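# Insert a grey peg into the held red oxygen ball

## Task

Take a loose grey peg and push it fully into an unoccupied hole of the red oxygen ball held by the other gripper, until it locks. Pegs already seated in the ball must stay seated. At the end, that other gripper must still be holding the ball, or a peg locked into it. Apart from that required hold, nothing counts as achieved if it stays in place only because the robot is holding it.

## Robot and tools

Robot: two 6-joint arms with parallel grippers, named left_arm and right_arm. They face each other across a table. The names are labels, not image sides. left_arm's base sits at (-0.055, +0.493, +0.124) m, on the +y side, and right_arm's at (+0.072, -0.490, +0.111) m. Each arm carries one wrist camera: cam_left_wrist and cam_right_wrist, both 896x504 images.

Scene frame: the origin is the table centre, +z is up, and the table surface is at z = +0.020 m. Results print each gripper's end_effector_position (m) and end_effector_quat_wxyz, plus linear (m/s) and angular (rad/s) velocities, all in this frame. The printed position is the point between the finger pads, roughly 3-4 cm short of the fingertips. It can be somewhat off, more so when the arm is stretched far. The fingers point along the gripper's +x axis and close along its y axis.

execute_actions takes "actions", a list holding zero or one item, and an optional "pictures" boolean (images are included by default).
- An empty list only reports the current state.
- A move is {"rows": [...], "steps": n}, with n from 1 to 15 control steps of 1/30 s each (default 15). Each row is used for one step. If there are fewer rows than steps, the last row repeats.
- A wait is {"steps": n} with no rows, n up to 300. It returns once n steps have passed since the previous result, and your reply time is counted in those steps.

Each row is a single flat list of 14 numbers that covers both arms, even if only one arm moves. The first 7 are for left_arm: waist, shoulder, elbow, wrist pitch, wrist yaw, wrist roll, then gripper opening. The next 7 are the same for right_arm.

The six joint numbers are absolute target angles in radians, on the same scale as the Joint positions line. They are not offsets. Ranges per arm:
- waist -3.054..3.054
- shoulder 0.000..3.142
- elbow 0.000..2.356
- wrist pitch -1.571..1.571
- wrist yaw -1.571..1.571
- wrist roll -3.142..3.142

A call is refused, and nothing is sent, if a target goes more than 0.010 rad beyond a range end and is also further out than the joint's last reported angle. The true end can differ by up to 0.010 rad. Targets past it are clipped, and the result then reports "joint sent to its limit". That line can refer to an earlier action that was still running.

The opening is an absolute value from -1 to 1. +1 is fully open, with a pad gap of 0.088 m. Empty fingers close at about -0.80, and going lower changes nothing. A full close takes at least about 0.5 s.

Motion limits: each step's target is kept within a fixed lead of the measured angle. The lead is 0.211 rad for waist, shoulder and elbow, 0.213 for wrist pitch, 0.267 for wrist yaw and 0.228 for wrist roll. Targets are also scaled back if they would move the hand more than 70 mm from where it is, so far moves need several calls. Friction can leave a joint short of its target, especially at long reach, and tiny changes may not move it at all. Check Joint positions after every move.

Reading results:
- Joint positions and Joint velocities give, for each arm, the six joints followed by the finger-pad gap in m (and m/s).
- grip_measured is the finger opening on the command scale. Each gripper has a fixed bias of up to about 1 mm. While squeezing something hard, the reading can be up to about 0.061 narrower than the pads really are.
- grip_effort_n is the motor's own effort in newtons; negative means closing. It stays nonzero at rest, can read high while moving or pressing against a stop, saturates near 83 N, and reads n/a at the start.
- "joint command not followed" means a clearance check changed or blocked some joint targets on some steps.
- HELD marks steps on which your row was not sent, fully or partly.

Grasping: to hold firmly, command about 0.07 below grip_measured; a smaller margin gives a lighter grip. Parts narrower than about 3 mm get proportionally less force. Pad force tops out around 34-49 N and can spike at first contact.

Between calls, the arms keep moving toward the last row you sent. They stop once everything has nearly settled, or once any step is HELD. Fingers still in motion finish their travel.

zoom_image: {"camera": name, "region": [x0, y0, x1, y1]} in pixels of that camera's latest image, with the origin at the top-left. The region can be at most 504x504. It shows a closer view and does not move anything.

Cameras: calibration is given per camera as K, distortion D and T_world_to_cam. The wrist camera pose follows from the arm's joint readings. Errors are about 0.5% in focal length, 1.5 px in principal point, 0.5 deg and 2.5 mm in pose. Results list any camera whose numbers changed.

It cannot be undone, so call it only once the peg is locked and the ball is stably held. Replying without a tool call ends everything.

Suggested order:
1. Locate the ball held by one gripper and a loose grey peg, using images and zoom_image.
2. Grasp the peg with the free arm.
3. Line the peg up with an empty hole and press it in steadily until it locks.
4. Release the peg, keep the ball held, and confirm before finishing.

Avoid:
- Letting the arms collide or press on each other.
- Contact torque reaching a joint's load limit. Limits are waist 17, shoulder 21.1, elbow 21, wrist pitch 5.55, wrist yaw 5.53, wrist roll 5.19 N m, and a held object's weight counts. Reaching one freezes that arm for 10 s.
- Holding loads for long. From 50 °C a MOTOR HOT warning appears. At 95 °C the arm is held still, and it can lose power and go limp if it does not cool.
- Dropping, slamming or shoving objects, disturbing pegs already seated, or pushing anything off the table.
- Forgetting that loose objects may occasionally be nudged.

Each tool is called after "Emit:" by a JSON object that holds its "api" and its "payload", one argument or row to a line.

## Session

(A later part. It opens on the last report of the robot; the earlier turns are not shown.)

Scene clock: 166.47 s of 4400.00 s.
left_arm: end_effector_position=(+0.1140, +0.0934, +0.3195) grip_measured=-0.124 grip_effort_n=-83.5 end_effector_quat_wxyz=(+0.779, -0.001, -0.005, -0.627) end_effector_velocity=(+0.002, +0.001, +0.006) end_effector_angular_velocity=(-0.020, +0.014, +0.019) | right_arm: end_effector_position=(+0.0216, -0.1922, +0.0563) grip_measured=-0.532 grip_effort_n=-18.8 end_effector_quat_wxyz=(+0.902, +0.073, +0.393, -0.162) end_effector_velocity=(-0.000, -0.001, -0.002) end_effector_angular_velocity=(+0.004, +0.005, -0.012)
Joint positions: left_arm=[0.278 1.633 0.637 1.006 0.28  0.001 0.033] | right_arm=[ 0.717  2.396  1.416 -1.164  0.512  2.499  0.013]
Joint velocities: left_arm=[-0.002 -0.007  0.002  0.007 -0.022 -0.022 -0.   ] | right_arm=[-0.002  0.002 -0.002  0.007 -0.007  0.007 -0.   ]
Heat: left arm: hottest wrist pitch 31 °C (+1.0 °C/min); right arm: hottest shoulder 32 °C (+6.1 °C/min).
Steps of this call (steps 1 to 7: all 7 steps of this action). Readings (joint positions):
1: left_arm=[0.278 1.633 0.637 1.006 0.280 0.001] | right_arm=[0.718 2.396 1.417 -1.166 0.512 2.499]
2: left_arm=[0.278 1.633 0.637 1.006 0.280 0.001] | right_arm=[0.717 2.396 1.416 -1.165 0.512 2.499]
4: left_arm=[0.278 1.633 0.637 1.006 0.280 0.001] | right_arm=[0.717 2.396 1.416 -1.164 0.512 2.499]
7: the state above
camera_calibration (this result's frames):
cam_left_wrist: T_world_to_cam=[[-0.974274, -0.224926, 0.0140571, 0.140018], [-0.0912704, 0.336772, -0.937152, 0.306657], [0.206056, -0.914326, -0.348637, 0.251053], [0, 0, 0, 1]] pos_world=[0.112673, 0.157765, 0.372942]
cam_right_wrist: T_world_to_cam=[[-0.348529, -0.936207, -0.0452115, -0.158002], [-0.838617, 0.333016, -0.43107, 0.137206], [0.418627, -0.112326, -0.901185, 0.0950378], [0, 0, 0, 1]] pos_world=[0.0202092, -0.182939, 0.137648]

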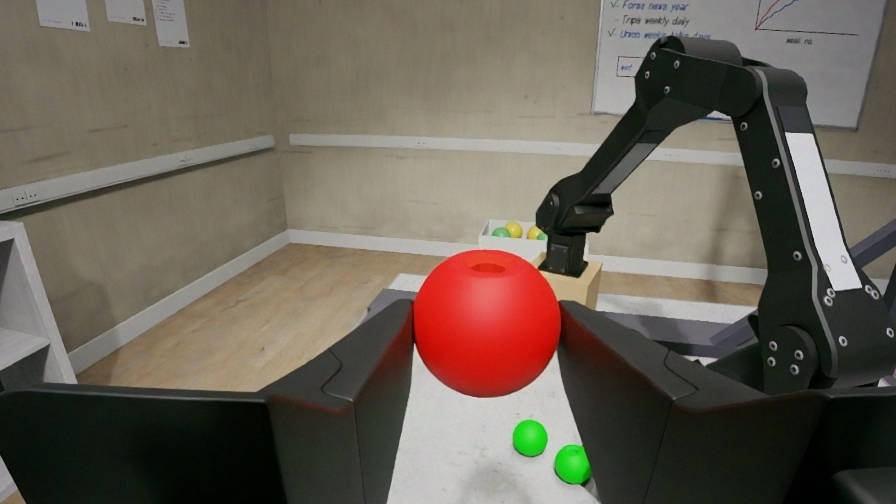

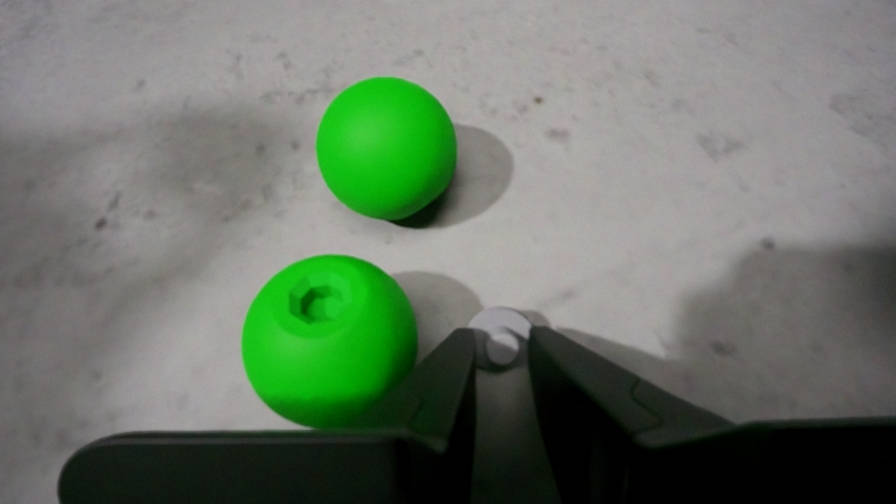

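Emit:
{"api": "execute_actions", "payload": {
  "actions": [
    {"rows": [[0.2778,1.6332,0.6375,1.0049,0.2808,0.001,-0.19,0.7132,2.390,1.4056,-1.1612,0.5125,2.4972,-0.55],[0.2774,1.6340,0.6389,1.0016,0.2832,0.001,-0.19,0.7129,2.390,1.4051,-1.1606,0.5125,2.4972,-0.57],[0.2766,1.6352,0.6413,0.9962,0.2871,0.001,-0.19,0.7127,2.390,1.4047,-1.1601,0.5125,2.4972,-0.59],[0.2755,1.6369,0.6444,0.9890,0.2924,0.001,-0.19,0.7124,2.390,1.4042,-1.1595,0.5125,2.4972,-0.61],[0.2742,1.6391,0.6485,0.9796,0.2992,0.001,-0.19,0.7122,2.390,1.4038,-1.1589,0.5125,2.4972,-0.625],[0.2725,1.6416,0.6533,0.9685,0.3073,0.001,-0.19,0.7122,2.390,1.4038,-1.1589,0.5125,2.4972,-0.64],[0.2706,1.6446,0.6590,0.9556,0.3167,0.001,-0.19,0.7122,2.390,1.4038,-1.1589,0.5125,2.4972,-0.655],[0.2685,1.6480,0.6653,0.9410,0.3273,0.001,-0.19,0.7122,2.390,1.4038,-1.1589,0.5125,2.4972,-0.67],[0.2661,1.6517,0.6724,0.9246,0.3392,0.001,-0.19,0.7122,2.390,1.4038,-1.1589,0.5125,2.4972,-0.685],[0.2636,1.6558,0.6802,0.9069,0.3522,0.001,-0.19,0.7122,2.390,1.4038,-1.1589,0.5125,2.4972,-0.70],[0.2607,1.6603,0.6886,0.8876,0.3662,0.001,-0.19,0.7122,2.390,1.4038,-1.1589,0.5125,2.4972,-0.715],[0.2577,1.6650,0.6976,0.8668,0.3813,0.001,-0.19,0.7122,2.390,1.4038,-1.1589,0.5125,2.4972,-0.73],[0.2545,1.6701,0.7073,0.8448,0.3974,0.001,-0.19,0.7122,2.389,1.4038,-1.1589,0.5125,2.4972,-0.745],[0.2511,1.6755,0.7174,0.8215,0.4143,0.001,-0.19,0.7122,2.388,1.4038,-1.1599,0.5125,2.4972,-0.76],[0.2475,1.6811,0.7281,0.7969,0.4322,0.001,-0.19,0.7122,2.387,1.4038,-1.1609,0.5125,2.4972,-0.77]], "steps": 15}
  ],
  "pictures": false
}}

Emit:
{"api": "execute_actions", "payload": {
  "actions": [
    {"rows": [[0.2438,1.6870,0.7393,0.7713,0.4508,0.001,-0.19,0.7122,2.3850,1.4038,-1.1624,0.5125,2.4972,-0.77],[0.2399,1.6932,0.7509,0.7447,0.4702,0.001,-0.19,0.7122,2.3833,1.4038,-1.1641,0.5125,2.4972,-0.77],[0.2359,1.6995,0.7629,0.7170,0.4904,0.001,-0.19,0.7122,2.3806,1.4038,-1.1668,0.5125,2.4972,-0.77],[0.2317,1.7061,0.7753,0.6885,0.5111,0.001,-0.19,0.7122,2.3770,1.4038,-1.1704,0.5125,2.4972,-0.77],[0.2274,1.7129,0.7882,0.6591,0.5326,0.001,-0.19,0.7122,2.3724,1.4038,-1.1750,0.5125,2.4972,-0.77],[0.2230,1.7198,0.8013,0.6290,0.5545,0.001,-0.19,0.7122,2.3669,1.4038,-1.1805,0.5125,2.4972,-0.77],[0.2186,1.7268,0.8146,0.5983,0.5768,0.001,-0.19,0.7122,2.3604,1.4038,-1.1870,0.5125,2.4902,-0.77],[0.2140,1.7341,0.8283,0.5669,0.5997,0.001,-0.19,0.7122,2.3532,1.4038,-1.1942,0.5125,2.4762,-0.77],[0.2094,1.7414,0.8422,0.5350,0.6228,0.001,-0.19,0.7122,2.3450,1.4038,-1.2024,0.5125,2.4552,-0.77],[0.2046,1.7489,0.8563,0.5026,0.6464,0.001,-0.19,0.7122,2.3362,1.4038,-1.2112,0.5125,2.4272,-0.77],[0.1999,1.7564,0.8705,0.4700,0.6702,0.001,-0.19,0.7122,2.3266,1.4038,-1.2208,0.5125,2.3922,-0.77],[0.1951,1.7640,0.8849,0.4369,0.6942,0.001,-0.19,0.7122,2.3163,1.4038,-1.2311,0.5125,2.3502,-0.77],[0.1902,1.7716,0.8994,0.4038,0.7184,0.001,-0.19,0.7121,2.3053,1.4035,-1.2397,0.5118,2.3012,-0.77],[0.1854,1.7793,0.9139,0.3705,0.7427,0.001,-0.19,0.7117,2.2937,1.4027,-1.2443,0.5099,2.2452,-0.77],[0.1805,1.7870,0.9285,0.3370,0.7670,0.001,-0.19,0.7110,2.2815,1.4015,-1.2452,0.5067,2.1829,-0.77]], "steps": 15}
  ],
  "pictures": false
}}

Emit:
{"api": "execute_actions", "payload": {
  "actions": [
    {"rows": [[0.1756,1.7947,0.9431,0.3036,0.7914,0.001,-0.19,0.7101,2.2688,1.3997,-1.2423,0.5024,2.1206,-0.77],[0.1708,1.8024,0.9576,0.2702,0.8156,0.001,-0.19,0.7089,2.2555,1.3975,-1.2359,0.4969,2.0583,-0.77],[0.1659,1.8100,0.9721,0.2371,0.8398,0.001,-0.19,0.7076,2.2418,1.3948,-1.2262,0.4904,1.9960,-0.77],[0.1611,1.8176,0.9865,0.2040,0.8638,0.001,-0.19,0.7060,2.2276,1.3918,-1.2134,0.4829,1.9338,-0.77],[0.1564,1.8251,1.0007,0.1714,0.8876,0.001,-0.19,0.7042,2.2129,1.3883,-1.1977,0.4744,1.8715,-0.77],[0.1516,1.8326,1.0148,0.1390,0.9112,0.001,-0.19,0.7023,2.1980,1.3845,-1.1789,0.4650,1.8092,-0.77],[0.1470,1.8399,1.0287,0.1071,0.9343,0.001,-0.19,0.7001,2.1827,1.3804,-1.1576,0.4548,1.7469,-0.77],[0.1424,1.8472,1.0424,0.0757,0.9572,0.001,-0.19,0.6979,2.1671,1.3759,-1.1337,0.4438,1.6846,-0.77],[0.1380,1.8542,1.0557,0.0450,0.9795,0.001,-0.19,0.6954,2.1512,1.3712,-1.1075,0.4321,1.6223,-0.77],[0.1336,1.8611,1.0688,0.0149,1.0014,0.001,-0.19,0.6928,2.1351,1.3661,-1.0792,0.4197,1.5600,-0.77],[0.1293,1.8679,1.0817,-0.0145,1.0229,0.001,-0.19,0.6901,2.1189,1.3609,-1.0487,0.4067,1.4977,-0.77],[0.1251,1.8745,1.0941,-0.0430,1.0436,0.001,-0.19,0.6873,2.1025,1.3554,-1.0164,0.3932,1.4354,-0.77],[0.1211,1.8808,1.1061,-0.0707,1.0638,0.001,-0.19,0.6843,2.0860,1.3497,-0.9824,0.3791,1.3731,-0.77],[0.1172,1.8870,1.1177,-0.0973,1.0832,0.001,-0.19,0.6813,2.0694,1.3438,-0.9470,0.3646,1.3109,-0.77],[0.1135,1.8929,1.1289,-0.1229,1.1018,0.001,-0.19,0.6782,2.0528,1.3377,-0.9102,0.3497,1.2486,-0.77]], "steps": 15}
  ],
  "pictures": false
}}

Emit:
{"api": "execute_actions", "payload": {
  "actions": [
    {"rows": [[0.1099,1.8985,1.1396,-0.1475,1.1197,0.001,-0.19,0.6750,2.0361,1.3316,-0.8721,0.3345,1.1863,-0.77],[0.1065,1.9039,1.1497,-0.1708,1.1366,0.001,-0.19,0.6718,2.0195,1.3253,-0.8330,0.3190,1.1240,-0.77],[0.1033,1.9090,1.1594,-0.1928,1.1527,0.001,-0.19,0.6685,2.0030,1.3189,-0.7930,0.3032,1.0617,-0.77],[0.1003,1.9137,1.1684,-0.2136,1.1678,0.001,-0.19,0.6652,1.9866,1.3124,-0.7523,0.2873,0.9994,-0.77],[0.0974,1.9182,1.1768,-0.2329,1.1818,0.001,-0.19,0.6618,1.9704,1.3059,-0.7110,0.2713,0.9371,-0.77],[0.0949,1.9223,1.1846,-0.2506,1.1948,0.001,-0.19,0.6585,1.9543,1.2994,-0.6694,0.2553,0.8748,-0.77],[0.0925,1.9260,1.1917,-0.2670,1.2067,0.001,-0.19,0.6551,1.9384,1.2929,-0.6276,0.2392,0.8125,-0.77],[0.0904,1.9294,1.1980,-0.2816,1.2173,0.001,-0.19,0.6517,1.9228,1.2864,-0.5857,0.2232,0.7502,-0.77],[0.0885,1.9324,1.2037,-0.2945,1.2267,0.001,-0.19,0.6484,1.9075,1.2799,-0.5439,0.2073,0.6880,-0.77],[0.0868,1.9349,1.2085,-0.3056,1.2348,0.001,-0.19,0.6451,1.8926,1.2735,-0.5023,0.1915,0.6257,-0.77],[0.0855,1.9371,1.2126,-0.3150,1.2416,0.001,-0.19,0.6419,1.8779,1.2672,-0.4613,0.1760,0.5634,-0.77],[0.0844,1.9388,1.2157,-0.3222,1.2469,0.001,-0.19,0.6387,1.8637,1.2611,-0.4208,0.1608,0.5011,-0.77],[0.0836,1.9400,1.2181,-0.3276,1.2508,0.001,-0.19,0.6356,1.8500,1.2550,-0.3810,0.1459,0.4388,-0.77],[0.0832,1.9408,1.2195,-0.3309,1.2532,0.001,-0.19,0.6326,1.8367,1.2491,-0.3423,0.1314,0.3765,-0.77],[0.0830,1.9410,1.2200,-0.3320,1.2540,0.001,-0.19,0.6296,1.8240,1.2434,-0.3045,0.1173,0.3142,-0.77]], "steps": 15}
  ],
  "pictures": false
}}

Emit:
{"api": "execute_actions", "payload": {
  "actions": [
    {"rows": [[0.083,1.941,1.22,-0.332,1.254,0.001,-0.19,0.6268,1.8118,1.2379,-0.2680,0.1038,0.2520,-0.77],[0.083,1.941,1.22,-0.332,1.254,0.001,-0.19,0.6241,1.8002,1.2327,-0.2329,0.0908,0.196,-0.77],[0.083,1.941,1.22,-0.332,1.254,0.001,-0.19,0.6215,1.7892,1.2276,-0.1995,0.0784,0.147,-0.77],[0.083,1.941,1.22,-0.332,1.254,0.001,-0.19,0.6190,1.7789,1.2229,-0.1677,0.0667,0.105,-0.77],[0.083,1.941,1.22,-0.332,1.254,0.001,-0.19,0.6168,1.7693,1.2184,-0.1378,0.0557,0.070,-0.77],[0.083,1.941,1.22,-0.332,1.254,0.001,-0.19,0.6146,1.7605,1.2143,-0.1100,0.0455,0.042,-0.77],[0.083,1.941,1.22,-0.332,1.254,0.001,-0.19,0.6127,1.7523,1.2105,-0.0845,0.0361,0.021,-0.77],[0.083,1.941,1.22,-0.332,1.254,0.001,-0.19,0.6109,1.7451,1.2070,-0.0613,0.0276,0.007,-0.77],[0.083,1.941,1.22,-0.332,1.254,0.001,-0.19,0.6093,1.7386,1.2040,-0.0408,0.0201,0.0,-0.77],[0.083,1.941,1.22,-0.332,1.254,0.001,-0.19,0.6080,1.7331,1.2013,-0.0229,0.0136,0.0,-0.77],[0.083,1.941,1.22,-0.332,1.254,0.001,-0.19,0.6068,1.7285,1.1991,-0.0078,0.0081,0.0,-0.77],[0.083,1.941,1.22,-0.332,1.254,0.001,-0.19,0.6059,1.7249,1.1973,0.0042,0.0038,0.0,-0.77],[0.083,1.941,1.22,-0.332,1.254,0.001,-0.19,0.6052,1.7222,1.1961,0.0128,0.0006,0.0,-0.77],[0.083,1.941,1.22,-0.332,1.254,0.001,-0.19,0.6048,1.7205,1.1953,0.0181,-0.0013,0.0,-0.77],[0.083,1.941,1.22,-0.332,1.254,0.001,-0.19,0.6047,1.7200,1.1950,0.0200,-0.002,0.0,-0.77]], "steps": 15}
  ],
  "pictures": false
}}

Emit:
{"api": "execute_actions", "payload": {
  "actions": [
    {"rows": [[0.083,1.941,1.22,-0.332,1.254,0.001,-0.19,0.6047,1.7213,1.1960,0.0202,-0.002,0.0,-0.77],[0.083,1.941,1.22,-0.332,1.254,0.001,-0.19,0.6047,1.7249,1.1990,0.0209,-0.002,0.0,-0.77],[0.083,1.941,1.22,-0.332,1.254,0.001,-0.19,0.6047,1.7305,1.2035,0.0219,-0.002,0.0,-0.77],[0.083,1.941,1.22,-0.332,1.254,0.001,-0.19,0.6047,1.7376,1.2093,0.0232,-0.002,0.0,-0.77],[0.083,1.941,1.22,-0.332,1.254,0.001,-0.19,0.6047,1.7461,1.2162,0.0248,-0.002,0.0,-0.77],[0.083,1.941,1.22,-0.332,1.254,0.001,-0.19,0.6047,1.7554,1.2238,0.0265,-0.002,0.0,-0.77],[0.083,1.941,1.22,-0.332,1.254,0.001,-0.19,0.6047,1.7653,1.2318,0.0283,-0.002,0.0,-0.77],[0.083,1.941,1.22,-0.332,1.254,0.001,-0.19,0.6047,1.7753,1.2400,0.0302,-0.002,0.0,-0.77],[0.083,1.941,1.22,-0.332,1.254,0.001,-0.19,0.6047,1.7852,1.2480,0.0320,-0.002,0.0,-0.77],[0.083,1.941,1.22,-0.332,1.254,0.001,-0.19,0.6047,1.7945,1.2556,0.0337,-0.002,0.0,-0.77],[0.083,1.941,1.22,-0.332,1.254,0.001,-0.19,0.6047,1.8030,1.2625,0.0353,-0.002,0.0,-0.77],[0.083,1.941,1.22,-0.332,1.254,0.001,-0.19,0.6047,1.8101,1.2683,0.0366,-0.002,0.0,-0.77],[0.083,1.941,1.22,-0.332,1.254,0.001,-0.19,0.6047,1.8157,1.2728,0.0376,-0.002,0.0,-0.77],[0.083,1.941,1.22,-0.332,1.254,0.001,-0.19,0.6047,1.8193,1.2758,0.0383,-0.002,0.0,-0.77],[0.083,1.941,1.22,-0.332,1.254,0.001,-0.19,0.6047,1.8206,1.2768,0.0385,-0.002,0.0,-0.77]], "steps": 15}
  ],
  "pictures": false
}}

Emit:
{"api": "execute_actions", "payload": {
  "actions": [
    {"rows": [[0.083,1.941,1.22,-0.332,1.254,0.001,-0.19,0.6047,1.8206,1.2768,0.0385,-0.002,0.0,-0.77]], "steps": 9}
  ]
}}

Emit:
{"api": "zoom_image", "payload": {
  "camera": "cam_left_wrist",
  "region": [390, 110, 590, 310]
}}

Emit:
{"api": "zoom_image", "payload": {
  "camera": "cam_right_wrist",
  "region": [415, 210, 585, 380]
}}

Scene clock: 253.73 s of 4400.00 s.
left_arm: end_effector_position=(+0.0949, +0.0783, +0.3011) grip_measured=-0.124 grip_effort_n=-83.5 end_effector_quat_wxyz=(+0.736, +0.019, +0.051, -0.675) end_effector_velocity=(-0.086, -0.064, -0.089) end_effector_angular_velocity=(+0.460, +0.302, -0.553) | right_arm: end_effector_position=(+0.0220, -0.1925, +0.0558) grip_measured=-0.709 grip_effort_n=-83.5 end_effector_quat_wxyz=(+0.902, +0.074, +0.393, -0.162) end_effector_velocity=(+0.000, -0.001, +0.002) end_effector_angular_velocity=(-0.000, +0.003, -0.012)
Joint positions: left_arm=[0.259 1.657 0.695 0.852 0.39  0.001 0.033] | right_arm=[ 0.716  2.396  1.413 -1.161  0.512  2.499  0.004]
Joint velocities: left_arm=[-0.095  0.154  0.276 -0.667  0.462 -0.007 -0.   ] | right_arm=[-0.002 -0.007 -0.002 -0.007 -0.007  0.007 -0.   ]
Heat: left arm: hottest wrist pitch 32 °C (+1.0 °C/min); right arm: hottest shoulder 37 °C (+3.0 °C/min).
Steps of this call (steps 1 to 15: the robot went on to your last target; steps 16 to 90: nothing new was sent; then 83.77 s passed at rest; steps 91 to 105: all 15 steps of this action). Readings (joint positions):
91: left_arm=[0.278 1.633 0.637 1.006 0.280 0.001] | right_arm=[0.717 2.396 1.415 -1.163 0.512 2.499]
92: left_arm=[0.278 1.633 0.637 1.006 0.280 0.001] | right_arm=[0.717 2.396 1.415 -1.163 0.512 2.499]
94: left_arm=[0.278 1.633 0.637 1.002 0.281 0.001] | right_arm=[0.717 2.396 1.415 -1.162 0.512 2.499]
98: left_arm=[0.277 1.634 0.643 0.969 0.304 0.001] | right_arm=[0.716 2.396 1.413 -1.161 0.512 2.499]
105: the state above

Scene clock: 254.23 s of 4400.00 s.
left_arm: end_effector_position=(+0.0309, +0.0551, +0.2575) grip_measured=-0.124 grip_effort_n=-83.5 end_effector_quat_wxyz=(+0.582, +0.051, +0.219, -0.782) end_effector_velocity=(-0.152, -0.014, -0.068) end_effector_angular_velocity=(+0.588, +0.597, -0.772) | right_arm: end_effector_position=(+0.0226, -0.1937, +0.0838) grip_measured=-0.709 grip_effort_n=-83.5 end_effector_quat_wxyz=(+0.905, -0.014, +0.408, -0.122) end_effector_velocity=(-0.001, +0.011, +0.109) end_effector_angular_velocity=(-0.767, +0.388, +1.046)
Joint positions: left_arm=[0.196 1.756 0.883 0.42  0.705 0.001 0.033] | right_arm=[ 0.716  2.32   1.412 -1.231  0.512  2.302  0.004]
Joint velocities: left_arm=[-0.149  0.227  0.427 -0.974  0.696 -0.007 -0.   ] | right_arm=[-0.007 -0.339 -0.017 -0.168  0.007 -1.429 -0.   ]
Heat: left arm: hottest wrist pitch 32 °C (+1.0 °C/min); right arm: hottest shoulder 37 °C (+3.0 °C/min).
Steps of this call (steps 1 to 15: all 15 steps of this action). Readings (joint positions):
1: left_arm=[0.256 1.662 0.705 0.830 0.407 0.001] | right_arm=[0.716 2.395 1.413 -1.161 0.512 2.499]
2: left_arm=[0.253 1.668 0.715 0.806 0.424 0.001] | right_arm=[0.716 2.395 1.413 -1.161 0.512 2.499]
4: left_arm=[0.245 1.680 0.737 0.755 0.461 0.001] | right_arm=[0.716 2.393 1.413 -1.163 0.512 2.499]
8: left_arm=[0.229 1.705 0.786 0.642 0.543 0.001] | right_arm=[0.716 2.380 1.412 -1.179 0.512 2.493]
15: the state above

Scene clock: 254.73 s of 4400.00 s.
left_arm: end_effector_position=(-0.0396, +0.0635, +0.2462) grip_measured=-0.124 grip_effort_n=-83.5 end_effector_quat_wxyz=(+0.384, +0.036, +0.400, -0.831) end_effector_velocity=(-0.111, +0.030, +0.017) end_effector_angular_velocity=(+0.457, +0.619, -0.514) | right_arm: end_effector_position=(-0.0045, -0.1517, +0.1161) grip_measured=-0.709 grip_effort_n=-83.5 end_effector_quat_wxyz=(+0.803, -0.242, +0.521, +0.159) end_effector_velocity=(-0.094, +0.153, +0.070) end_effector_angular_velocity=(+0.260, +0.868, +1.533)
Joint positions: left_arm=[ 0.126  1.864  1.089 -0.053  1.049  0.001  0.033] | right_arm=[ 0.689  2.104  1.362 -0.992  0.387  1.403  0.004]
Joint velocities: left_arm=[-0.125  0.183  0.349 -0.799  0.579 -0.007 -0.   ] | right_arm=[-0.09  -0.491 -0.168  0.945 -0.432 -1.853 -0.   ]
Heat: left arm: hottest wrist pitch 32 °C (+1.0 °C/min); right arm: hottest shoulder 37 °C (+3.0 °C/min).
Steps of this call (steps 1 to 15: all 15 steps of this action). Readings (joint positions):
1: left_arm=[0.191 1.763 0.897 0.387 0.729 0.001] | right_arm=[0.715 2.308 1.411 -1.235 0.511 2.251]
2: left_arm=[0.186 1.771 0.912 0.354 0.753 0.001] | right_arm=[0.714 2.296 1.410 -1.235 0.509 2.196]
4: left_arm=[0.176 1.786 0.941 0.288 0.801 0.001] | right_arm=[0.713 2.270 1.407 -1.231 0.500 2.080]
8: left_arm=[0.157 1.816 0.998 0.157 0.896 0.001] | right_arm=[0.706 2.214 1.395 -1.179 0.469 1.838]
15: the state above

Scene clock: 255.23 s of 4400.00 s.
left_arm: end_effector_position=(-0.0725, +0.0743, +0.2583) grip_measured=-0.124 grip_effort_n=-83.5 end_effector_quat_wxyz=(+0.271, +0.006, +0.494, -0.826) end_effector_velocity=(-0.019, +0.007, +0.011) end_effector_angular_velocity=(+0.105, +0.136, -0.077) | right_arm: end_effector_position=(-0.0557, -0.0561, +0.1974) grip_measured=-0.709 grip_effort_n=-83.5 end_effector_quat_wxyz=(+0.642, -0.269, +0.395, +0.600) end_effector_velocity=(-0.079, +0.153, +0.244) end_effector_angular_velocity=(+1.238, -0.233, +1.682)
Joint positions: left_arm=[ 0.087  1.924  1.205 -0.316  1.241  0.001  0.033] | right_arm=[ 0.64   1.868  1.273 -0.402  0.157  0.469  0.004]
Joint velocities: left_arm=[-0.027  0.032  0.066 -0.154  0.11  -0.022 -0.   ] | right_arm=[-0.09  -0.418 -0.173  1.136 -0.432 -1.853 -0.   ]
Heat: left arm: hottest wrist pitch 32 °C (+1.0 °C/min); right arm: hottest shoulder 37 °C (+3.0 °C/min).
Steps of this call (steps 1 to 15: all 15 steps of this action). Readings (joint positions):
1: left_arm=[0.122 1.870 1.101 -0.079 1.068 0.001] | right_arm=[0.686 2.087 1.357 -0.958 0.373 1.341]
2: left_arm=[0.118 1.876 1.112 -0.105 1.087 0.001] | right_arm=[0.683 2.071 1.351 -0.923 0.358 1.279]
4: left_arm=[0.111 1.887 1.134 -0.154 1.123 0.001] | right_arm=[0.676 2.038 1.339 -0.848 0.328 1.155]
8: left_arm=[0.099 1.906 1.169 -0.235 1.182 0.001] | right_arm=[0.663 1.973 1.315 -0.688 0.265 0.906]
15: the state above

Scene clock: 255.73 s of 4400.00 s.
left_arm: end_effector_position=(-0.0737, +0.0749, +0.2591) grip_measured=-0.124 grip_effort_n=-83.5 end_effector_quat_wxyz=(+0.266, +0.004, +0.499, -0.825) end_effector_velocity=(+0.001, +0.002, -0.004) end_effector_angular_velocity=(+0.021, -0.001, +0.004) | right_arm: end_effector_position=(-0.0765, -0.0177, +0.2980) grip_measured=-0.709 grip_effort_n=-83.5 end_effector_quat_wxyz=(+0.575, -0.205, +0.153, +0.777) end_effector_velocity=(-0.003, +0.014, +0.078) end_effector_angular_velocity=(+0.309, +0.067, +0.083)
Joint positions: left_arm=[ 0.086  1.927  1.21  -0.329  1.25   0.001  0.033] | right_arm=[ 0.61   1.732  1.216 -0.002  0.009  0.008  0.004]
Joint velocities: left_arm=[ 0.002  0.002 -0.002 -0.022 -0.007  0.007 -0.   ] | right_arm=[-0.027 -0.09  -0.032  0.256 -0.081 -0.081  0.   ]
Heat: left arm: hottest wrist pitch 32 °C (+1.0 °C/min); right arm: hottest shoulder 37 °C (+3.0 °C/min).
Steps of this call (steps 1 to 15: all 15 steps of this action). Readings (joint positions):
1: left_arm=[0.086 1.925 1.206 -0.320 1.244 0.001] | right_arm=[0.637 1.854 1.267 -0.363 0.143 0.407]
2: left_arm=[0.086 1.926 1.207 -0.323 1.246 0.001] | right_arm=[0.635 1.841 1.262 -0.325 0.128 0.346]
4: left_arm=[0.086 1.926 1.209 -0.326 1.248 0.001] | right_arm=[0.629 1.816 1.251 -0.254 0.102 0.235]
8: left_arm=[0.086 1.927 1.210 -0.328 1.250 0.001] | right_arm=[0.620 1.775 1.234 -0.129 0.056 0.079]
15: the state above

Scene clock: 256.23 s of 4400.00 s.
left_arm: end_effector_position=(-0.0737, +0.0750, +0.2591) grip_measured=-0.124 grip_effort_n=-83.5 end_effector_quat_wxyz=(+0.266, +0.004, +0.499, -0.825) end_effector_velocity=(-0.002, +0.003, -0.003) end_effector_angular_velocity=(+0.034, +0.005, +0.003) | right_arm: end_effector_position=(-0.0820, -0.0025, +0.2903) grip_measured=-0.709 grip_effort_n=-83.5 end_effector_quat_wxyz=(+0.573, -0.202, +0.149, +0.780) end_effector_velocity=(-0.004, +0.029, -0.038) end_effector_angular_velocity=(-0.059, -0.016, -0.017)
Joint positions: left_arm=[ 0.086  1.927  1.21  -0.33   1.25   0.001  0.033] | right_arm=[0.608 1.797 1.255 0.035 0.001 0.003 0.004]
Joint velocities: left_arm=[-0.002 -0.002 -0.007 -0.022 -0.007 -0.007  0.   ] | right_arm=[-0.007  0.159  0.09   0.007  0.007  0.007 -0.   ]
Heat: left arm: hottest wrist pitch 31 °C (+0.0 °C/min); right arm: hottest shoulder 37 °C (+3.0 °C/min).
Steps of this call (steps 1 to 15: all 15 steps of this action). Readings (joint positions):
1: left_arm=[0.086 1.927 1.210 -0.329 1.250 0.001] | right_arm=[0.609 1.730 1.215 0.005 0.007 0.007]
2: left_arm=[0.086 1.927 1.210 -0.329 1.250 0.001] | right_arm=[0.609 1.729 1.215 0.010 0.005 0.005]
4: left_arm=[0.086 1.927 1.210 -0.330 1.250 0.001] | right_arm=[0.608 1.729 1.215 0.016 0.003 0.004]
8: left_arm=[0.086 1.927 1.210 -0.330 1.250 0.001] | right_arm=[0.608 1.739 1.218 0.025 0.002 0.003]
15: the state above

Scene clock: 256.53 s of 4400.00 s.
left_arm: end_effector_position=(-0.0737, +0.0750, +0.2591) grip_measured=-0.124 grip_effort_n=-83.5 end_effector_quat_wxyz=(+0.266, +0.004, +0.499, -0.825) end_effector_velocity=(-0.005, +0.001, -0.001) end_effector_angular_velocity=(+0.015, -0.001, -0.007) | right_arm: end_effector_position=(-0.0829, +0.0003, +0.2910) grip_measured=-0.709 grip_effort_n=-83.5 end_effector_quat_wxyz=(+0.573, -0.200, +0.148, +0.781) end_effector_velocity=(+0.002, +0.001, +0.001) end_effector_angular_velocity=(-0.003, +0.002, -0.012)
Joint positions: left_arm=[ 0.086  1.927  1.21  -0.33   1.25   0.001  0.033] | right_arm=[0.608 1.807 1.265 0.038 0.001 0.002 0.004]
Joint velocities: left_arm=[-0.012 -0.002 -0.002 -0.007 -0.007 -0.007 -0.   ] | right_arm=[-0.002  0.002  0.007 -0.007  0.007  0.007 -0.   ]
Heat: left arm: hottest wrist pitch 31 °C (+0.0 °C/min); right arm: hottest shoulder 37 °C (+3.0 °C/min).
Steps of this call (steps 1 to 9: all 9 steps of this action). Readings (joint positions):
1: left_arm=[0.086 1.927 1.210 -0.330 1.250 0.001] | right_arm=[0.608 1.802 1.257 0.036 0.001 0.003]
2: left_arm=[0.086 1.927 1.210 -0.330 1.250 0.001] | right_arm=[0.608 1.804 1.259 0.036 0.001 0.003]
4: left_arm=[0.086 1.927 1.210 -0.330 1.250 0.001] | right_arm=[0.608 1.806 1.261 0.037 0.001 0.002]
8: left_arm=[0.086 1.927 1.210 -0.330 1.250 0.001] | right_arm=[0.608 1.807 1.265 0.038 0.001 0.002]
9: the state above
camera_calibration (this result's frames):
cam_left_wrist: T_world_to_cam=[[-0.447622, 0.340515, 0.826852, -0.260279], [0.0558729, 0.933503, -0.354189, 0.0541972], [-0.892476, -0.112344, -0.436882, 0.133561], [0, 0, 0, 1]] pos_world=[-0.000334779, 0.0530406, 0.292759]
cam_right_wrist: T_world_to_cam=[[0.949087, 0.312593, -0.0389949, 0.101791], [0.199949, -0.693432, -0.692223, 0.249009], [-0.243424, 0.649182, -0.72063, 0.264261], [0, 0, 0, 1]] pos_world=[-0.0820697, -0.0307017, 0.366773]

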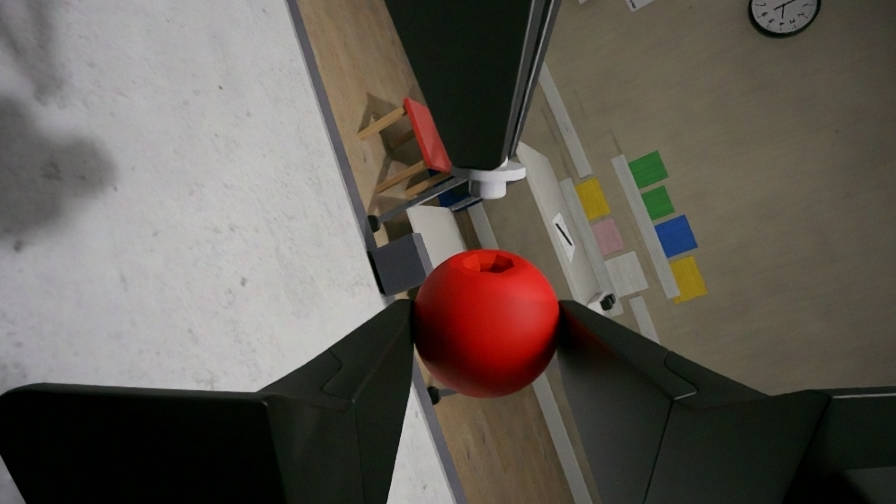

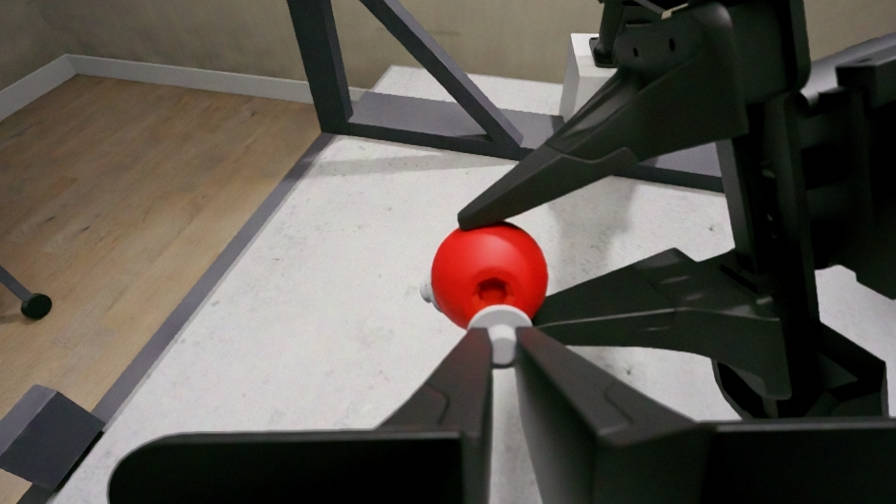

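Region (390, 110, 590, 310) of cam_left_wrist's 896x504 image, scaled by 2.520, with more detail than that image has.

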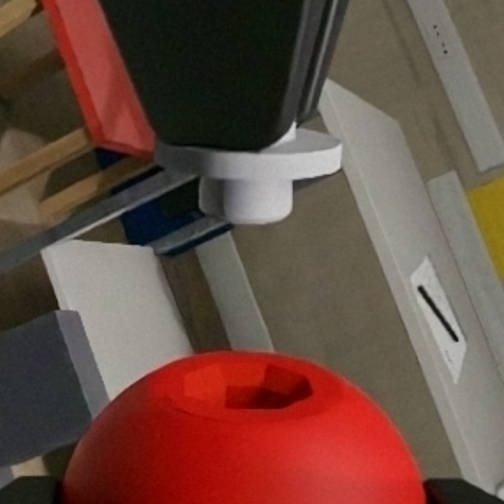

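Region (415, 210, 585, 380) of cam_right_wrist's 896x504 image, scaled by 2.965, with more detail than that image has.

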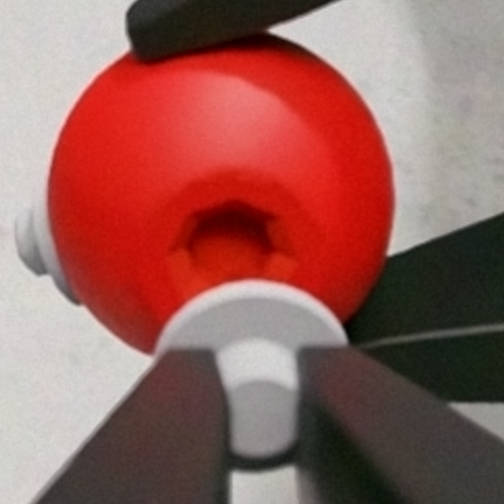

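Emit:
{"api": "execute_actions", "payload": {
  "actions": []
}}

Emit:
{"api": "zoom_image", "payload": {
  "camera": "cam_left_wrist",
  "region": [420, 150, 560, 290]
}}

Emit:
{"api": "zoom_image", "payload": {
  "camera": "cam_right_wrist",
  "region": [440, 255, 560, 375]
}}

Scene clock: 258.30 s of 4400.00 s.
left_arm: end_effector_position=(-0.0737, +0.0750, +0.2591) grip_measured=-0.124 grip_effort_n=-83.5 end_effector_quat_wxyz=(+0.266, +0.004, +0.499, -0.825) end_effector_velocity=(-0.001, +0.000, +0.002) end_effector_angular_velocity=(+0.010, +0.013, -0.000) | right_arm: end_effector_position=(-0.0829, +0.0003, +0.2910) grip_measured=-0.709 grip_effort_n=-83.5 end_effector_quat_wxyz=(+0.573, -0.200, +0.148, +0.781) end_effector_velocity=(+0.000, -0.001, -0.004) end_effector_angular_velocity=(-0.011, -0.006, +0.008)
Joint positions: left_arm=[ 0.086  1.927  1.21  -0.33   1.25   0.001  0.033] | right_arm=[0.608 1.807 1.265 0.038 0.001 0.002 0.004]
Joint velocities: left_arm=[-0.002 -0.002 -0.002  0.007  0.007 -0.022  0.   ] | right_arm=[-0.002  0.002 -0.002 -0.007 -0.007 -0.007 -0.   ]
Heat: left arm: hottest wrist pitch 31 °C (+0.0 °C/min); right arm: hottest shoulder 36 °C (+2.0 °C/min).
Steps of this call (steps 1 to 15: the robot went on to your last target; steps 16 to 53: nothing new was sent). Readings (joint positions):
1: left_arm=[0.086 1.927 1.210 -0.330 1.250 0.001] | right_arm=[0.608 1.807 1.265 0.038 0.001 0.002]
2: left_arm=[0.086 1.927 1.210 -0.330 1.250 0.001] | right_arm=[0.608 1.807 1.265 0.038 0.001 0.002]
4: left_arm=[0.086 1.927 1.210 -0.330 1.250 0.001] | right_arm=[0.608 1.807 1.265 0.038 0.001 0.002]
8: left_arm=[0.086 1.927 1.210 -0.330 1.250 0.001] | right_arm=[0.608 1.807 1.265 0.038 0.001 0.002]
53: the state above
All arms were judged still, so your last target was given up. Only a new action makes them travel on or press farther. Fingers that are still opening or closing keep moving.
camera_calibration (this result's frames):
cam_left_wrist: T_world_to_cam=[[-0.447622, 0.340515, 0.826852, -0.260279], [0.0558729, 0.933503, -0.354189, 0.0541972], [-0.892476, -0.112344, -0.436882, 0.133561], [0, 0, 0, 1]] pos_world=[-0.000334779, 0.0530406, 0.292759]
cam_right_wrist: T_world_to_cam=[[0.949087, 0.312593, -0.0389949, 0.101791], [0.199949, -0.693432, -0.692223, 0.249009], [-0.243424, 0.649182, -0.72063, 0.264261], [0, 0, 0, 1]] pos_world=[-0.0820697, -0.0307017, 0.366773]

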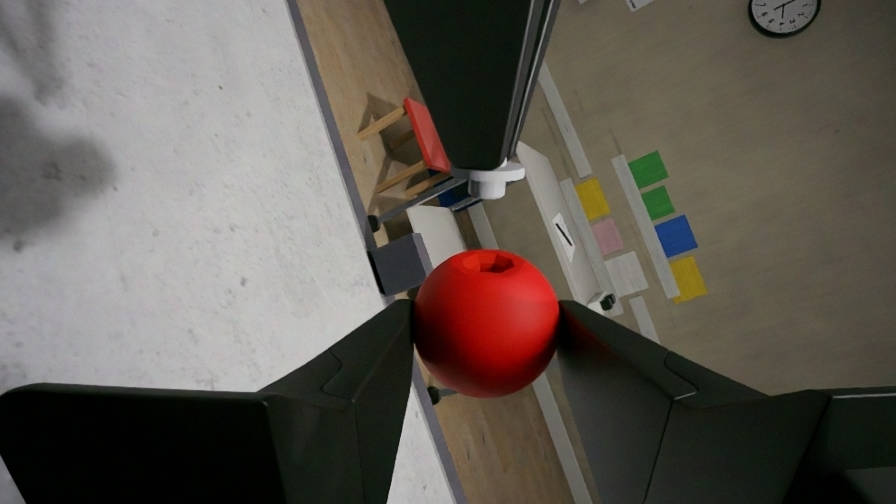

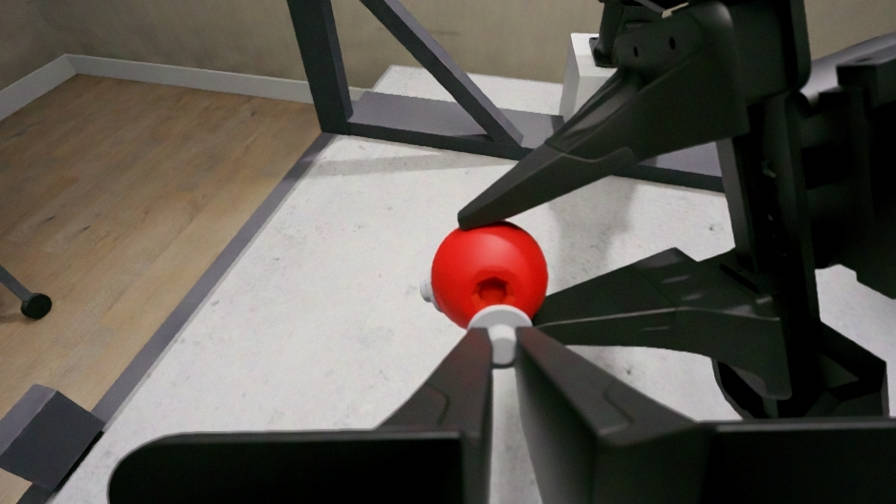

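Region (420, 150, 560, 290) of cam_left_wrist's 896x504 image, scaled by 3.600, with more detail than that image has.

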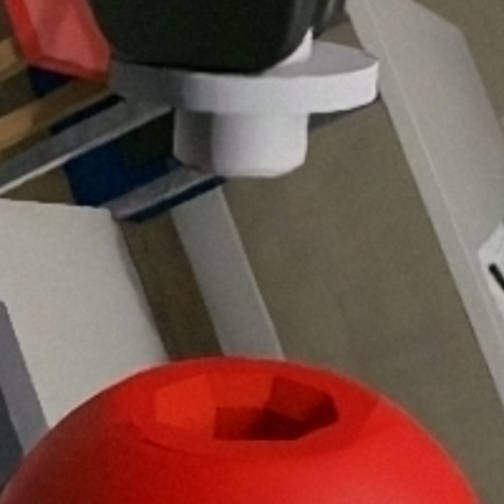

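Region (440, 255, 560, 375) of cam_right_wrist's 896x504 image, scaled by 4.200, with more detail than that image has.

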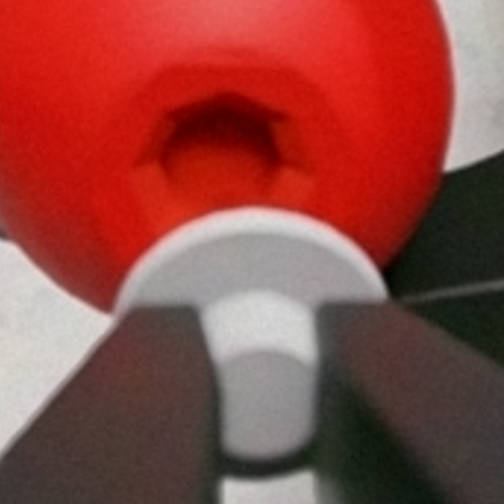

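Emit:
{"api": "execute_actions", "payload": {
  "actions": [
    {"rows": [[0.083,1.941,1.22,-0.332,1.254,0.001,-0.19,0.6060,1.8213,1.2773,0.0386,0.0,0.001,-0.77],[0.083,1.941,1.22,-0.332,1.254,0.001,-0.19,0.6075,1.8231,1.2788,0.0389,0.0,0.001,-0.77],[0.083,1.941,1.22,-0.332,1.254,0.001,-0.19,0.6090,1.8260,1.2811,0.0394,0.0,0.001,-0.77],[0.083,1.941,1.22,-0.332,1.254,0.001,-0.19,0.6100,1.8298,1.2841,0.0399,0.0,0.001,-0.77],[0.083,1.941,1.22,-0.332,1.254,0.001,-0.19,0.6107,1.8342,1.2876,0.0406,0.0,0.001,-0.77],[0.083,1.941,1.22,-0.332,1.254,0.001,-0.19,0.6112,1.8390,1.2915,0.0414,0.0,0.001,-0.77],[0.083,1.941,1.22,-0.332,1.254,0.001,-0.19,0.6115,1.8441,1.2956,0.0422,0.0,0.001,-0.77],[0.083,1.941,1.22,-0.332,1.254,0.001,-0.19,0.6118,1.8494,1.2998,0.0430,0.0,0.001,-0.77],[0.083,1.941,1.22,-0.332,1.254,0.001,-0.19,0.6120,1.8545,1.3039,0.0438,0.0,0.001,-0.77],[0.083,1.941,1.22,-0.332,1.254,0.001,-0.19,0.6120,1.8593,1.3078,0.0446,0.0,0.001,-0.77],[0.083,1.941,1.22,-0.332,1.254,0.001,-0.19,0.6120,1.8637,1.3113,0.0453,0.0,0.001,-0.77],[0.083,1.941,1.22,-0.332,1.254,0.001,-0.19,0.6120,1.8675,1.3143,0.0458,0.0,0.001,-0.77],[0.083,1.941,1.22,-0.332,1.254,0.001,-0.19,0.6120,1.8704,1.3166,0.0463,0.0,0.001,-0.77],[0.083,1.941,1.22,-0.332,1.254,0.001,-0.19,0.6120,1.8722,1.3181,0.0466,0.0,0.001,-0.77],[0.083,1.941,1.22,-0.332,1.254,0.001,-0.19,0.6120,1.8729,1.3186,0.0467,0.0,0.001,-0.77]], "steps": 15}
  ],
  "pictures": false
}}

Emit:
{"api": "execute_actions", "payload": {
  "actions": [
    {"rows": [[0.083,1.941,1.22,-0.332,1.254,0.001,-0.19,0.6120,1.8729,1.3186,0.0467,0.0,0.001,-0.77]], "steps": 11}
  ]
}}

Emit:
{"api": "zoom_image", "payload": {
  "camera": "cam_left_wrist",
  "region": [435, 195, 545, 305]
}}

Emit:
{"api": "zoom_image", "payload": {
  "camera": "cam_right_wrist",
  "region": [415, 210, 585, 380]
}}

Scene clock: 285.43 s of 4400.00 s.
left_arm: end_effector_position=(-0.0737, +0.0750, +0.2591) grip_measured=-0.124 grip_effort_n=-83.5 end_effector_quat_wxyz=(+0.266, +0.004, +0.499, -0.825) end_effector_velocity=(+0.000, -0.001, -0.000) end_effector_angular_velocity=(+0.000, -0.019, +0.011) | right_arm: end_effector_position=(-0.0862, +0.0106, +0.2849) grip_measured=-0.709 grip_effort_n=-83.5 end_effector_quat_wxyz=(+0.573, -0.202, +0.149, +0.781) end_effector_velocity=(-0.003, +0.018, -0.010) end_effector_angular_velocity=(+0.007, -0.014, +0.010)
Joint positions: left_arm=[ 0.086  1.927  1.21  -0.33   1.25   0.001  0.033] | right_arm=[0.608 1.853 1.302 0.045 0.001 0.002 0.004]
Joint velocities: left_arm=[-0.002 -0.007 -0.002  0.007 -0.022 -0.007 -0.   ] | right_arm=[-0.007  0.076  0.056  0.022 -0.007 -0.022 -0.   ]
Heat: left arm: hottest shoulder 31 °C (-1.0 °C/min); right arm: hottest shoulder 34 °C (-2.0 °C/min).
Steps of this call (steps 1 to 90: nothing new was sent; then 23.63 s passed at rest; steps 91 to 105: all 15 steps of this action). Readings (joint positions):
91: left_arm=[0.086 1.927 1.210 -0.330 1.250 0.001] | right_arm=[0.608 1.807 1.265 0.038 0.001 0.002]
92: left_arm=[0.086 1.927 1.210 -0.330 1.250 0.001] | right_arm=[0.608 1.807 1.266 0.038 0.001 0.002]
94: left_arm=[0.086 1.927 1.210 -0.330 1.250 0.001] | right_arm=[0.608 1.809 1.268 0.038 0.001 0.002]
98: left_arm=[0.086 1.927 1.210 -0.330 1.250 0.001] | right_arm=[0.608 1.823 1.280 0.041 0.001 0.002]
105: the state above

Scene clock: 285.80 s of 4400.00 s.
left_arm: end_effector_position=(-0.0737, +0.0750, +0.2591) grip_measured=-0.124 grip_effort_n=-83.5 end_effector_quat_wxyz=(+0.266, +0.004, +0.499, -0.825) end_effector_velocity=(-0.000, -0.001, +0.001) end_effector_angular_velocity=(-0.016, -0.013, -0.001) | right_arm: end_effector_position=(-0.0865, +0.0118, +0.2845) grip_measured=-0.709 grip_effort_n=-83.5 end_effector_quat_wxyz=(+0.573, -0.201, +0.149, +0.781) end_effector_velocity=(-0.000, +0.002, +0.002) end_effector_angular_velocity=(+0.017, +0.002, +0.008)
Joint positions: left_arm=[ 0.086  1.927  1.21  -0.33   1.25   0.001  0.033] | right_arm=[0.608 1.858 1.307 0.046 0.001 0.002 0.004]
Joint velocities: left_arm=[-0.002 -0.002  0.002  0.007 -0.007  0.007  0.   ] | right_arm=[-0.002  0.002 -0.002  0.022 -0.007 -0.007 -0.   ]
Heat: left arm: hottest shoulder 31 °C (-1.0 °C/min); right arm: hottest shoulder 34 °C (-2.0 °C/min).
Steps of this call (steps 1 to 11: all 11 steps of this action). Readings (joint positions):
1: left_arm=[0.086 1.927 1.210 -0.330 1.250 0.001] | right_arm=[0.608 1.855 1.303 0.045 0.001 0.002]
2: left_arm=[0.086 1.927 1.210 -0.330 1.250 0.001] | right_arm=[0.608 1.857 1.304 0.045 0.001 0.002]
4: left_arm=[0.086 1.927 1.210 -0.330 1.250 0.001] | right_arm=[0.608 1.858 1.305 0.045 0.001 0.002]
8: left_arm=[0.086 1.927 1.210 -0.330 1.250 0.001] | right_arm=[0.608 1.858 1.306 0.046 0.001 0.002]
11: the state above
camera_calibration (this result's frames):
cam_left_wrist: T_world_to_cam=[[-0.447622, 0.340515, 0.826852, -0.260279], [0.0558729, 0.933503, -0.354189, 0.0541972], [-0.892476, -0.112344, -0.436882, 0.133561], [0, 0, 0, 1]] pos_world=[-0.000334779, 0.0530406, 0.292759]
cam_right_wrist: T_world_to_cam=[[0.949118, 0.312493, -0.039025, 0.101413], [0.200506, -0.695192, -0.690294, 0.252734], [-0.242842, 0.647346, -0.722476, 0.251817], [0, 0, 0, 1]] pos_world=[-0.0857758, -0.019005, 0.36035]

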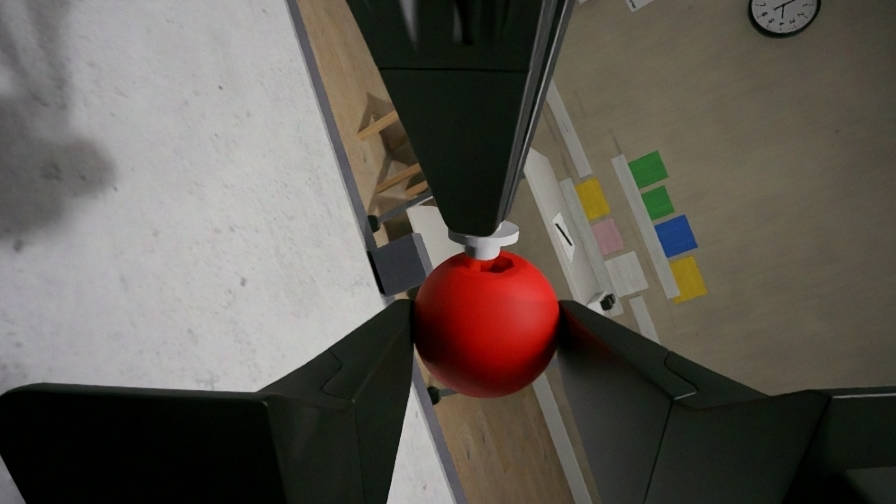

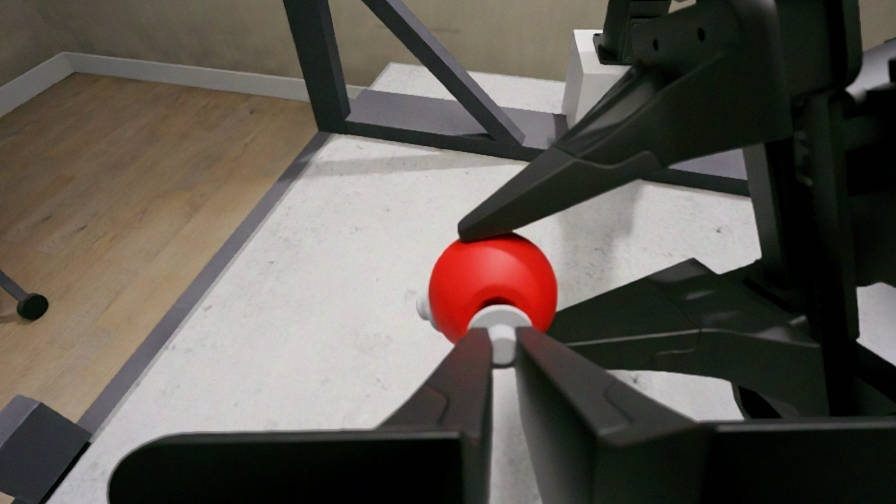

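Region (435, 195, 545, 305) of cam_left_wrist's 896x504 image, scaled by 4.582, with more detail than that image has.

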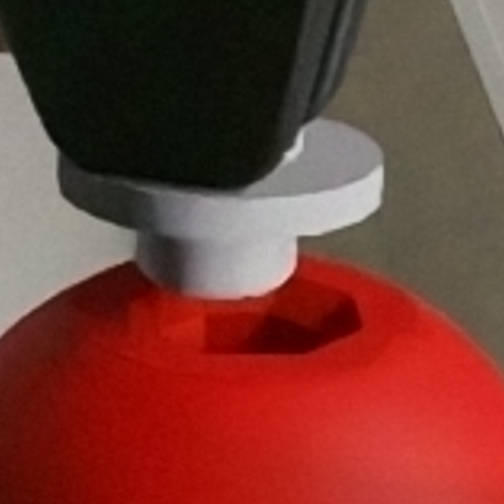

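Region (415, 210, 585, 380) of cam_right_wrist's 896x504 image, scaled by 2.965, with more detail than that image has.

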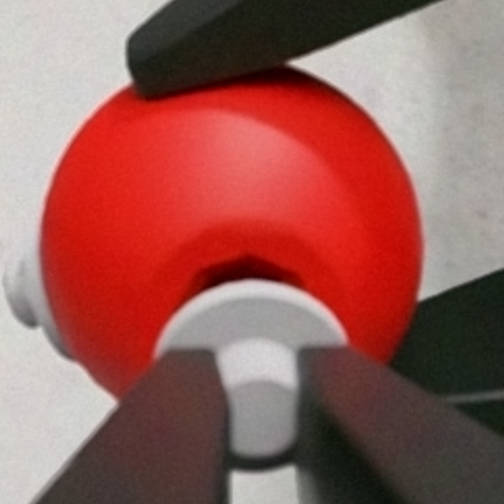

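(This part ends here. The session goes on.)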